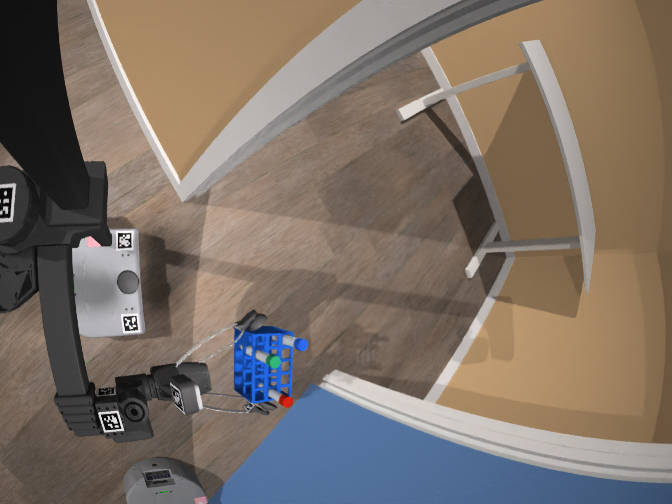

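Request:
execute_actions(
  actions=[
    {"r2":{"base":{"translate_m":0.8},"joints":{"lift_m":0.8}}},
  ],
  cameras=["r2_nav_camera","r1_nav_camera"],
)

Scene clock: 144.20 s.
r1.base_odometry: x=+2.782 y=-1.615 heading=-0.544 (m, m, rad; r1's odometry frame)
r1.turned_by_wheels: +0.000 (rad since the last result)
r1.turned_by_imu: +0.002 (rad since the last result)
r1.base_tilt: forward=-2.3 right=+2.2 (deg)
r1.lidar_m: 0.17 0.15 0.15 0.18 0.34 1.28 1.31 2.28 2.31 1.81 1.69 1.40
r1.head_depth_mm: 1448 1677 1771 1532 1345 1218 - / 1494 1756 1771 1533 1346 1198 1112 / 1556 1830 1766 1525 1345 1202 1113 / 1617 1905 1764 1525 1342 1199 1096 / 1684 1929 1757 1522 1345 1196 1066 / 1493 1658 1726 1522 1343 1195 614 / 1265 1377 1518 1511 1339 1175 415
r1.base_status: not commanded
r1.joint_positions: lift_m=+0.600 arm_m=+0.000 wrist_yaw_rad=+0.000 wrist_pitch_rad=-0.277 wrist_roll_rad=-0.015 gripper_m=+0.106 head_pan_rad=-0.593 head_tilt_rad=-0.995
r1.joint_status: not commanded
r1.motor_effort: left_wheel=+4(4) right_wheel=+3(2) lift_m=+22(22) arm_m=-2(2) wrist_yaw_rad=+0(0) wrist_pitch_rad=+10(10) wrist_roll_rad=-1(0) gripper_m=-15(15) head_pan_rad=-3(3) head_tilt_rad=-1(1) (%)
r1.hand_pose: x=-0.0214 y=-0.3850 z=+0.6455 quat_wxyz=(+0.706, +0.099, -0.695, -0.097) (m; r1's base frame)
r1.wrist_depth_mm: - - - - - - - / - - - - - - - / - - - - - - - / - - 146 185 143 - - / - - 160 179 164 - - / 980 892 164 166 160 - - / 809 808 765 757 773 831 845
r2.base_odometry: x=+2.031 y=-1.416 heading=-0.758 (m, m, rad; r2's odometry frame)
r2.turned_by_wheels: +0.000 (rad since the last result)
r2.turned_by_imu: +0.004 (rad since the last result)
r2.base_tilt: forward=-2.2 right=-0.5 (deg)
r2.lidar_m: 1.61 1.82 1.42 2.46 0.94 0.57 2.55 2.93 0.66 0.52 0.65 1.28
r2.head_depth_mm: 1477 1617 1784 1689 388 398 1122 / 1666 1847 1955 1665 417 408 1125 / 1883 2170 1996 1681 1452 1247 1125 / 1531 2062 1932 1679 1445 1265 1129 / 1807 2048 1987 1672 1441 1271 1117 / 1710 1938 2029 1694 1445 1257 1127 / 1000 1815 1971 1681 1439 1264 1125
r2.base_status: done
r2.joint_positions: lift_m=+0.800 arm_m=+0.001 wrist_yaw_rad=+1.569 wrist_pitch_rad=-0.027 wrist_roll_rad=-0.005 gripper_m=+0.109 head_pan_rad=-0.007 head_tilt_rad=-0.889
r2.joint_status: all done
r2.on_its_own: gripper_m is held at +0.108, not at your +0.090, by its stall guard, which is not easing now
r2.motor_effort: left_wheel=-3(6) right_wheel=+4(10) lift_m=+43(45) arm_m=-5(3) wrist_yaw_rad=+1(1) wrist_pitch_rad=+12(11) wrist_roll_rad=+0(1) gripper_m=-19(20) head_pan_rad=+3(3) head_tilt_rad=-5(5) (%)
r2.hand_pose: x=+0.2341 y=-0.1460 z=+0.9075 quat_wxyz=(+0.509, +0.505, -0.492, +0.494) (m; r2's base frame)
r2.wrist_depth_mm: - - - - - - 862 / - - - - - - 863 / - - 128 - 147 - 860 / - - 129 - 189 - 858 / - 146 127 - 141 - 856 / - 130 127 167 142 - 892 / - 146 147 158 143 - 857
pictures: r1_nav_camera (sideways: a quarter turn counterclockwise sets it upright), r2_nav_camera (sideways: a quarter turn counterclockwise sets it upright)
camera_calibration (this result's frames):
r1_nav_camera: T_world_to_cam=[[0.714192, -0.476796, 0.51244, -0.637285], [-0.571271, -0.820092, 0.0331373, 0.0176068], [0.404448, -0.316409, -0.858084, 1.07563], [0, 0, 0, 1]] pos_world=[0.0301646, 0.0509237, 1.24897]
r2_nav_camera: T_world_to_cam=[[0.790064, -0.0664481, 0.609412, -0.750766], [-0.0441211, -0.997694, -0.0515847, 0.116052], [0.611434, 0.0138673, -0.791174, 0.981582], [0, 0, 0, 1]] pos_world=[-0.00189907, 0.0522855, 1.24011]
Images, in order (width x height): r1_nav_camera 672x504, r2_nav_camera 672x504.

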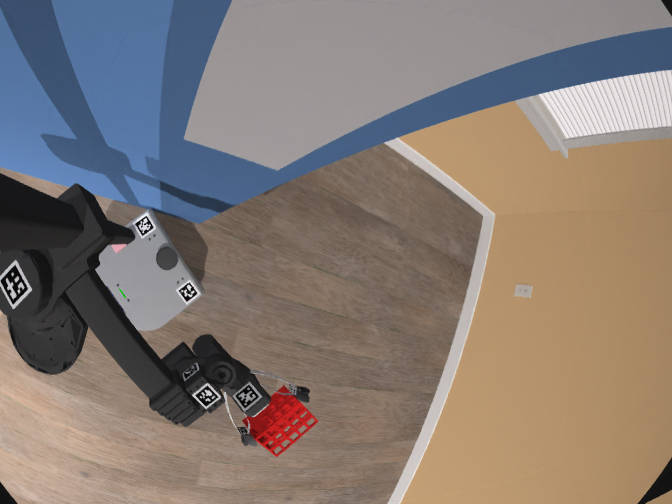

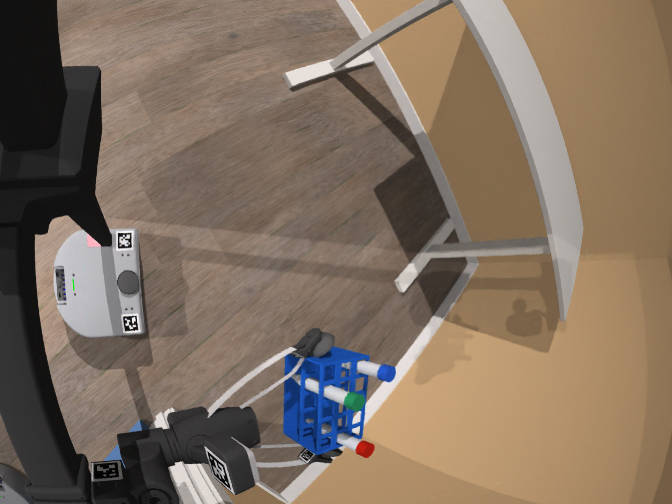

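Request:
execute_actions(
  actions=[
    {"r1":{"base":{"rotate_rad":-1.0},"joints":{"head_pan_rad":-2.5,"head_tilt_rad":-0.7}},"r2":{"base":{"translate_m":0.3},"joints":{"lift_m":0.93}}},
  ],
  cameras=[],
)

Request:
execute_actions(
  actions=[
    {"r1":{"base":{"translate_m":0.55}},"r2":{"base":{"translate_m":0.32}}},
  ],
  cameras=["r2_nav_camera","r1_nav_camera"],
)

Scene clock: 148.53 s.
r1.base_odometry: x=+2.782 y=-1.615 heading=-1.544 (m, m, rad; r1's odometry frame)
r1.turned_by_wheels: -1.000 (rad since the last result)
r1.turned_by_imu: -1.004 (rad since the last result)
r1.base_tilt: forward=-2.4 right=+2.1 (deg)
r1.lidar_m: 1.68 1.33 0.22 0.20 0.20 0.24 0.44 1.36 1.32 2.28 2.33 1.78
r1.head_depth_mm: 2247 2685 2459 1716 1581 1356 1158 / 2717 3016 2676 2022 1626 1353 1161 / 2876 3195 2701 2026 1620 1354 1163 / 3047 3366 2650 2019 1625 1353 1157 / 3199 3493 2436 1755 1616 1348 1184 / 1089 1224 1406 1677 1615 1349 1152 / 1151 1329 1569 1840 1618 1348 1152
r1.base_status: done
r1.joint_positions: lift_m=+0.600 arm_m=+0.000 wrist_yaw_rad=+0.000 wrist_pitch_rad=-0.277 wrist_roll_rad=-0.015 gripper_m=+0.106 head_pan_rad=-2.494 head_tilt_rad=-0.702
r1.joint_status: all done
r1.motor_effort: left_wheel=+4(39) right_wheel=-5(29) lift_m=+22(22) arm_m=-2(3) wrist_yaw_rad=-1(3) wrist_pitch_rad=+11(10) wrist_roll_rad=+0(1) gripper_m=-15(15) head_pan_rad=-3(47) head_tilt_rad=+1(17) (%)
r1.hand_pose: x=-0.0216 y=-0.3850 z=+0.6454 quat_wxyz=(+0.706, +0.098, -0.695, -0.097) (m; r1's base frame)
r1.wrist_depth_mm: - - - - - - 994 / - - - - - - 986 / - - - - - - 971 / - - 146 185 143 - 980 / - - 160 179 164 - 999 / 975 906 163 166 160 - 987 / 800 790 770 771 776 839 842
r2.base_odometry: x=+2.249 y=-1.622 heading=-0.759 (m, m, rad; r2's odometry frame)
r2.turned_by_wheels: +0.000 (rad since the last result)
r2.turned_by_imu: +0.001 (rad since the last result)
r2.base_tilt: forward=-2.3 right=-0.5 (deg)
r2.lidar_m: 1.31 1.56 1.24 2.13 2.11 0.83 2.78 1.49 0.54 0.61 1.08 1.11
r2.head_depth_mm: 1260 1398 1560 299 312 1268 1123 / 1005 1591 1805 1730 1381 1264 1127 / 952 1864 1959 1635 1442 1270 1130 / 900 1440 1733 1685 1446 1270 1127 / 858 1757 1932 1674 1437 1264 1125 / 861 1649 1885 1678 1455 1265 1125 / 855 1581 1789 1673 1455 1270 1121
r2.base_status: done
r2.joint_positions: lift_m=+0.930 arm_m=+0.001 wrist_yaw_rad=+1.569 wrist_pitch_rad=-0.027 wrist_roll_rad=-0.005 gripper_m=+0.109 head_pan_rad=-0.007 head_tilt_rad=-0.889
r2.joint_status: all done
r2.on_its_own: gripper_m is held at +0.108, not at your +0.090, by its stall guard, which is not easing now
r2.motor_effort: left_wheel=-3(5) right_wheel=+4(10) lift_m=+43(48) arm_m=-4(4) wrist_yaw_rad=+1(1) wrist_pitch_rad=+11(11) wrist_roll_rad=+0(0) gripper_m=-19(19) head_pan_rad=+3(3) head_tilt_rad=-5(6) (%)
r2.hand_pose: x=+0.2341 y=-0.1460 z=+1.0374 quat_wxyz=(+0.509, +0.505, -0.492, +0.494) (m; r2's base frame)
r2.wrist_depth_mm: - - - - - 876 733 / - - - - - 900 719 / - - 128 - 147 879 718 / 770 798 129 949 189 895 726 / - 145 126 - 141 872 748 / - 130 127 166 142 - 747 / - 147 146 158 143 912 727
pictures: none
No camera images: the call's "cameras" was empty. Leave "cameras" out to get every camera's image.

Scene clock: 155.40 s.
r1.base_odometry: x=+2.797 y=-2.165 heading=-1.543 (m, m, rad; r1's odometry frame)
r1.turned_by_wheels: +0.000 (rad since the last result)
r1.turned_by_imu: +0.002 (rad since the last result)
r1.base_tilt: forward=-2.3 right=+2.2 (deg)
r1.lidar_m: 1.13 1.16 0.96 0.91 0.94 1.23 1.49 1.53 2.02 2.23 1.71 1.20
r1.head_depth_mm: 1241 1366 1520 1706 1632 1362 1160 / 1309 1445 1621 1827 1629 1349 1161 / 1369 1541 1743 1904 1620 1351 1162 / 1478 1659 1882 2000 1620 1360 1157 / 1589 1796 2056 2022 1614 1357 1182 / 1704 1938 2256 2017 1616 1353 1158 / 1839 2121 2425 2021 1613 1350 1158
r1.base_status: done
r1.joint_positions: lift_m=+0.600 arm_m=+0.000 wrist_yaw_rad=+0.000 wrist_pitch_rad=-0.277 wrist_roll_rad=-0.015 gripper_m=+0.106 head_pan_rad=-2.494 head_tilt_rad=-0.702
r1.joint_status: not commanded
r1.motor_effort: left_wheel=+2(9) right_wheel=-2(12) lift_m=+22(22) arm_m=-1(2) wrist_yaw_rad=+0(1) wrist_pitch_rad=+10(10) wrist_roll_rad=+0(0) gripper_m=-14(15) head_pan_rad=-3(3) head_tilt_rad=+1(1) (%)
r1.hand_pose: x=-0.0215 y=-0.3850 z=+0.6454 quat_wxyz=(+0.706, +0.099, -0.695, -0.097) (m; r1's base frame)
r1.wrist_depth_mm: - - - - - - - / - - - - - - - / - - - - - - - / - - 146 184 143 - - / - - 161 179 164 - - / 984 888 164 166 160 - - / 799 809 767 775 769 818 835
r2.base_odometry: x=+2.481 y=-1.842 heading=-0.759 (m, m, rad; r2's odometry frame)
r2.turned_by_wheels: +0.000 (rad since the last result)
r2.turned_by_imu: +0.002 (rad since the last result)
r2.base_tilt: forward=-2.2 right=-0.5 (deg)
r2.lidar_m: 0.99 1.30 1.11 1.77 2.85 1.13 0.83 0.72 0.72 0.96 0.91 0.93
r2.head_depth_mm: 1047 1158 1306 299 313 1273 1121 / 859 723 1510 1657 1392 1271 1131 / 862 696 1778 1685 1406 1265 1127 / 857 673 1283 1538 1456 1279 1132 / 860 647 1677 1676 1439 1263 1136 / 860 647 1578 1680 1449 1262 1129 / 859 648 1462 1631 1439 1269 1126
r2.base_status: done
r2.joint_positions: lift_m=+0.930 arm_m=+0.001 wrist_yaw_rad=+1.569 wrist_pitch_rad=-0.027 wrist_roll_rad=-0.005 gripper_m=+0.109 head_pan_rad=-0.007 head_tilt_rad=-0.889
r2.joint_status: not commanded
r2.on_its_own: gripper_m is held at +0.108, not at your +0.090, by its stall guard, which is not easing now
r2.motor_effort: left_wheel=-4(6) right_wheel=+4(10) lift_m=+42(43) arm_m=-4(4) wrist_yaw_rad=+1(1) wrist_pitch_rad=+11(11) wrist_roll_rad=+0(0) gripper_m=-19(20) head_pan_rad=+2(3) head_tilt_rad=-5(6) (%)
r2.hand_pose: x=+0.2341 y=-0.1460 z=+1.0374 quat_wxyz=(+0.509, +0.505, -0.492, +0.494) (m; r2's base frame)
r2.wrist_depth_mm: 936 - - - 916 720 577 / 976 - - - 941 725 590 / - - 127 - 845 730 594 / 784 817 129 873 190 741 604 / 442 145 127 - 141 704 612 / - 131 127 166 142 - 610 / - 146 147 158 143 760 598
pictures: r1_nav_camera (sideways: a quarter turn counterclockwise sets it upright), r2_nav_camera (sideways: a quarter turn counterclockwise sets it upright)
camera_calibration (this result's frames):
r1_nav_camera: T_world_to_cam=[[-0.535178, -0.409361, 0.738923, -0.924761], [-0.583279, 0.811814, 0.0272921, 0.0252782], [-0.61104, -0.416392, -0.673236, 0.841472], [0, 0, 0, 1]] pos_world=[0.0340055, -0.0487, 1.24915]
r2_nav_camera: T_world_to_cam=[[0.790068, -0.0664486, 0.609407, -0.75076], [-0.0441219, -0.997693, -0.0515845, 0.116052], [0.611429, 0.0138671, -0.791178, 0.981587], [0, 0, 0, 1]] pos_world=[-0.00189943, 0.0522855, 1.24011]
Images, in order (width x height): r1_nav_camera 672x504, r2_nav_camera 672x504.

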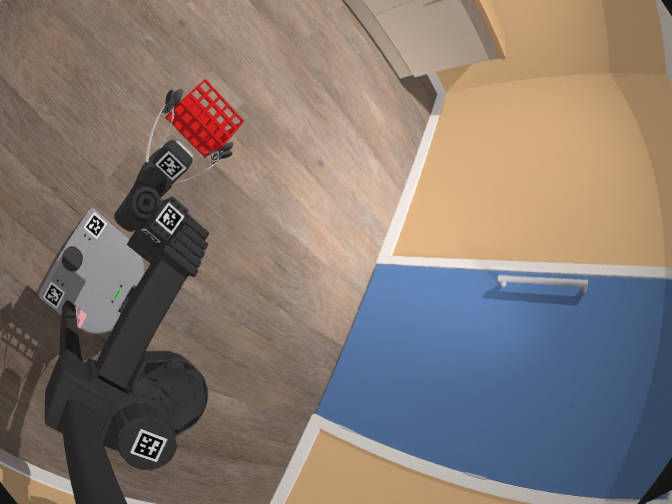

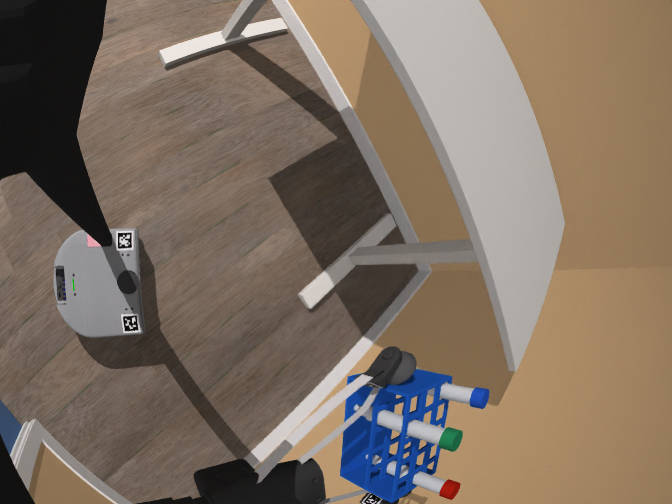

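Request:
execute_actions(
  actions=[
    {"r1":{"base":{"rotate_rad":-1.56},"joints":{"head_pan_rad":0}},"r2":{"base":{"rotate_rad":2.11},"joints":{"head_pan_rad":-1.57}}},
  ],
  cameras=[],
)

Request:
execute_actions(
  actions=[
    {"r1":{"base":{"translate_m":1.0},"joints":{"lift_m":0.96}},"r2":{"base":{"translate_m":0.15},"joints":{"wrist_yaw_rad":0}}},
  ],
  cameras=["r2_nav_camera","r2_wrist_camera","r2_head_camera"],
)

Scene clock: 160.17 s.
r1.base_odometry: x=+2.797 y=-2.165 heading=-3.103 (m, m, rad; r1's odometry frame)
r1.turned_by_wheels: -1.560 (rad since the last result)
r1.turned_by_imu: -1.572 (rad since the last result)
r1.base_tilt: forward=-2.3 right=+2.2 (deg)
r1.lidar_m: 2.24 1.71 1.20 1.13 1.16 0.96 0.91 0.94 1.23 1.49 1.54 2.02
r1.head_depth_mm: 2317 2176 2560 2020 1631 1355 1159 / 2291 2124 2365 2044 1626 1358 1163 / 2283 2104 2350 2023 1633 1359 1159 / 2270 2080 2344 2024 1620 1352 1161 / 2248 2065 2320 2025 1616 1354 1160 / 2243 2041 2311 2006 1621 1354 1158 / 2226 2021 2302 2006 1617 1350 1157
r1.base_status: done
r1.joint_positions: lift_m=+0.600 arm_m=+0.000 wrist_yaw_rad=+0.000 wrist_pitch_rad=-0.277 wrist_roll_rad=-0.015 gripper_m=+0.106 head_pan_rad=-0.007 head_tilt_rad=-0.702
r1.joint_status: all done
r1.motor_effort: left_wheel=+3(4) right_wheel=-3(5) lift_m=+22(22) arm_m=-2(2) wrist_yaw_rad=+0(1) wrist_pitch_rad=+10(11) wrist_roll_rad=+0(0) gripper_m=-15(14) head_pan_rad=+4(46) head_tilt_rad=+1(1) (%)
r1.hand_pose: x=-0.0215 y=-0.3850 z=+0.6454 quat_wxyz=(+0.706, +0.099, -0.695, -0.097) (m; r1's base frame)
r1.wrist_depth_mm: - - - - - - 960 / - - - - - - 962 / - - - - - - 947 / - - 146 184 143 - 969 / - - 161 178 164 - 943 / 986 902 163 165 159 - 925 / 797 805 766 776 778 825 822
r2.base_odometry: x=+2.481 y=-1.842 heading=+1.351 (m, m, rad; r2's odometry frame)
r2.turned_by_wheels: +2.110 (rad since the last result)
r2.turned_by_imu: +2.118 (rad since the last result)
r2.base_tilt: forward=-2.3 right=-0.5 (deg)
r2.lidar_m: 2.83 1.12 0.82 0.72 0.72 0.96 0.91 0.94 0.99 1.30 1.10 1.78
r2.head_depth_mm: 859 649 1559 - - 1240 1127 / 858 648 1555 1713 - 1227 1124 / 858 644 1555 1724 - 1205 1123 / 859 646 1567 1684 1469 1225 1129 / 855 648 1561 1684 1512 - 1127 / 857 645 1575 1723 - - 1127 / 858 646 1585 1720 - - 1131
r2.base_status: done
r2.joint_positions: lift_m=+0.930 arm_m=+0.001 wrist_yaw_rad=+1.569 wrist_pitch_rad=-0.027 wrist_roll_rad=-0.005 gripper_m=+0.109 head_pan_rad=-1.563 head_tilt_rad=-0.889
r2.joint_status: all done
r2.on_its_own: gripper_m is held at +0.108, not at your +0.090, by its stall guard, which is not easing now
r2.motor_effort: left_wheel=-3(9) right_wheel=+4(9) lift_m=+43(42) arm_m=-4(5) wrist_yaw_rad=+1(1) wrist_pitch_rad=+11(11) wrist_roll_rad=+0(0) gripper_m=-20(19) head_pan_rad=-2(30) head_tilt_rad=-6(6) (%)
r2.hand_pose: x=+0.2341 y=-0.1460 z=+1.0374 quat_wxyz=(+0.509, +0.505, -0.492, +0.494) (m; r2's base frame)
r2.wrist_depth_mm: - - - - - - - / - - - - - - - / - - 130 - 148 - - / - - 132 - 190 - - / - 145 127 - 141 624 501 / 978 131 128 166 142 - - / - 147 147 158 143 - -
pictures: none
No camera images: the call's "cameras" was empty. Leave "cameras" out to get every camera's image.

Scene clock: 171.13 s.
r1.base_odometry: x=+1.798 y=-2.204 heading=-3.103 (m, m, rad; r1's odometry frame)
r1.turned_by_wheels: +0.000 (rad since the last result)
r1.turned_by_imu: +0.003 (rad since the last result)
r1.base_tilt: forward=-2.3 right=+2.2 (deg)
r1.lidar_m: 1.24 1.26 1.25 1.19 1.21 1.61 1.92 1.96 1.52 1.43 1.48 1.31
r1.head_depth_mm: 1564 1247 1348 1558 1626 1356 1165 / 1565 1232 1327 1537 1636 1358 1166 / 1551 1217 1308 1524 1633 1357 1161 / 1545 1203 1295 1506 1628 1355 1157 / 1534 1197 1281 1475 1623 1351 1160 / 1515 1191 1272 1468 1621 1346 1160 / 1509 1188 1251 1452 1611 1350 1156
r1.base_status: done
r1.joint_positions: lift_m=+0.960 arm_m=+0.000 wrist_yaw_rad=+0.000 wrist_pitch_rad=-0.277 wrist_roll_rad=-0.015 gripper_m=+0.106 head_pan_rad=-0.007 head_tilt_rad=-0.702
r1.joint_status: all done
r1.motor_effort: left_wheel=+3(6) right_wheel=-3(4) lift_m=+24(25) arm_m=-2(2) wrist_yaw_rad=+1(0) wrist_pitch_rad=+10(10) wrist_roll_rad=-1(0) gripper_m=-15(15) head_pan_rad=+4(3) head_tilt_rad=+1(1) (%)
r1.hand_pose: x=-0.0215 y=-0.3850 z=+1.0053 quat_wxyz=(+0.706, +0.099, -0.695, -0.097) (m; r1's base frame)
r1.wrist_depth_mm: - - - - - - - / - - - - - - - / - - - - - - - / - - 147 185 143 - - / - - 160 179 164 - - / - - 164 166 160 - - / - - - - - - -
r2.base_odometry: x=+2.514 y=-1.696 heading=+1.351 (m, m, rad; r2's odometry frame)
r2.turned_by_wheels: +0.000 (rad since the last result)
r2.turned_by_imu: +0.001 (rad since the last result)
r2.base_tilt: forward=-2.2 right=-0.5 (deg)
r2.lidar_m: 2.69 1.04 0.83 0.79 0.82 0.99 1.06 1.09 1.07 1.29 1.01 1.78
r2.head_depth_mm: 862 648 1613 - - - 1104 / 856 391 400 - - - 1121 / 860 646 466 - - - 1114 / 860 384 419 1678 1440 1261 1129 / 858 646 1615 1691 1436 1265 1123 / 858 646 1574 1678 1448 1264 1129 / 856 647 1575 1666 1439 1262 1122
r2.base_status: done
r2.joint_positions: lift_m=+0.930 arm_m=+0.001 wrist_yaw_rad=+0.002 wrist_pitch_rad=-0.027 wrist_roll_rad=-0.005 gripper_m=+0.109 head_pan_rad=-1.563 head_tilt_rad=-0.889
r2.joint_status: all done
r2.on_its_own: gripper_m is held at +0.108, not at your +0.090, by its stall guard, which is not easing now
r2.motor_effort: left_wheel=-3(4) right_wheel=+4(9) lift_m=+43(42) arm_m=-5(4) wrist_yaw_rad=-2(2) wrist_pitch_rad=+11(11) wrist_roll_rad=+0(0) gripper_m=-19(20) head_pan_rad=-3(2) head_tilt_rad=-6(6) (%)
r2.hand_pose: x=-0.0210 y=-0.4010 z=+1.0374 quat_wxyz=(+0.709, +0.010, -0.705, -0.009) (m; r2's base frame)
r2.wrist_depth_mm: 943 977 953 980 955 - - / 988 989 - - - - - / - - 129 - - - - / 777 798 132 892 189 958 - / 429 145 127 418 141 484 499 / 318 130 127 167 142 - 332 / - 146 148 158 144 - 495
pictures: r2_head_camera (sideways: a quarter turn clockwise sets it upright), r2_nav_camera (sideways: a quarter turn counterclockwise sets it upright), r2_wrist_camera
camera_calibration (this result's frames):
r2_head_camera: T_world_to_cam=[[-0.0617839, 0.742551, -0.666933, 0.881204], [0.997486, 0.069166, -0.0153977, 0.0129675], [0.0346956, -0.666208, -0.744958, 0.926835], [0, 0, 0, 1]] pos_world=[0.00935226, -0.037771, 1.27836]
r2_nav_camera: T_world_to_cam=[[-0.0547974, -0.790966, 0.609402, -0.745599], [-0.998235, 0.0294136, -0.0515843, 0.121872], [0.0228767, -0.611153, -0.791182, 0.985183], [0, 0, 0, 1]] pos_world=[0.0582619, 0.00876957, 1.24011]
r2_wrist_camera: T_world_to_cam=[[-0.998219, -0.00517904, 0.0594366, -0.0896037], [-0.0594754, 0.165083, -0.984485, 1.1248], [-0.00471328, -0.986266, -0.165097, -0.0664952], [0, 0, 0, 1]] pos_world=[-0.0228594, -0.251732, 1.1017]
Images, in order (width x height): r2_head_camera 896x504, r2_nav_camera 672x504, r2_wrist_camera 644x364.

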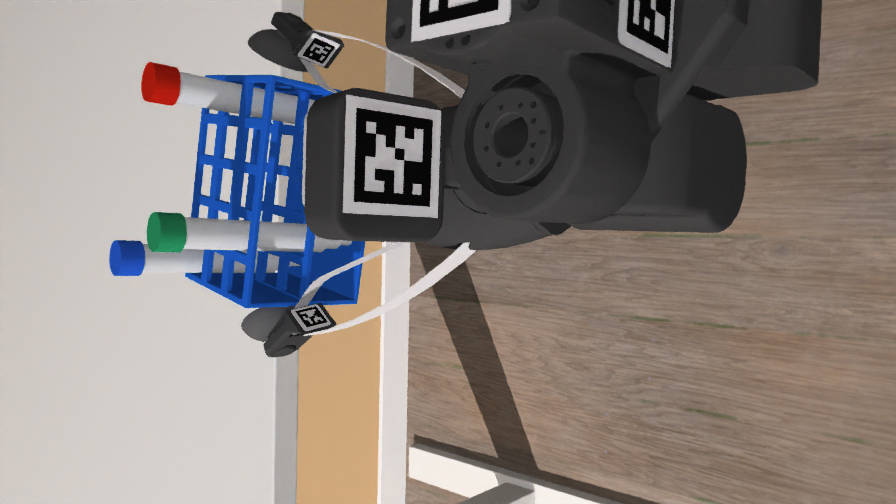

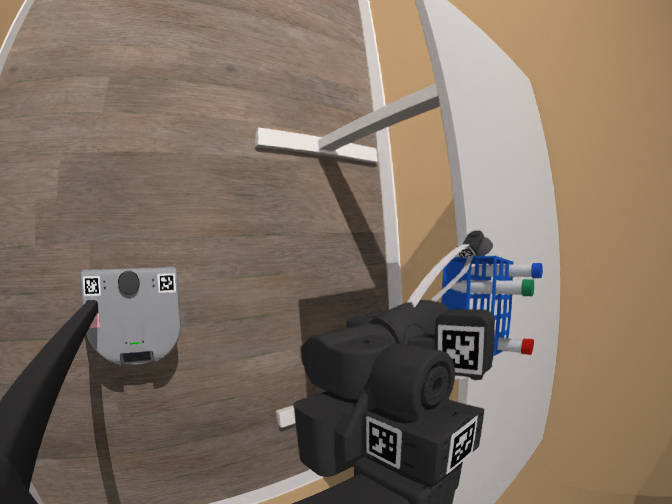

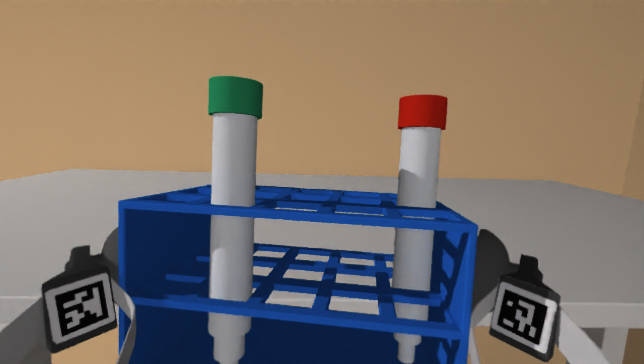

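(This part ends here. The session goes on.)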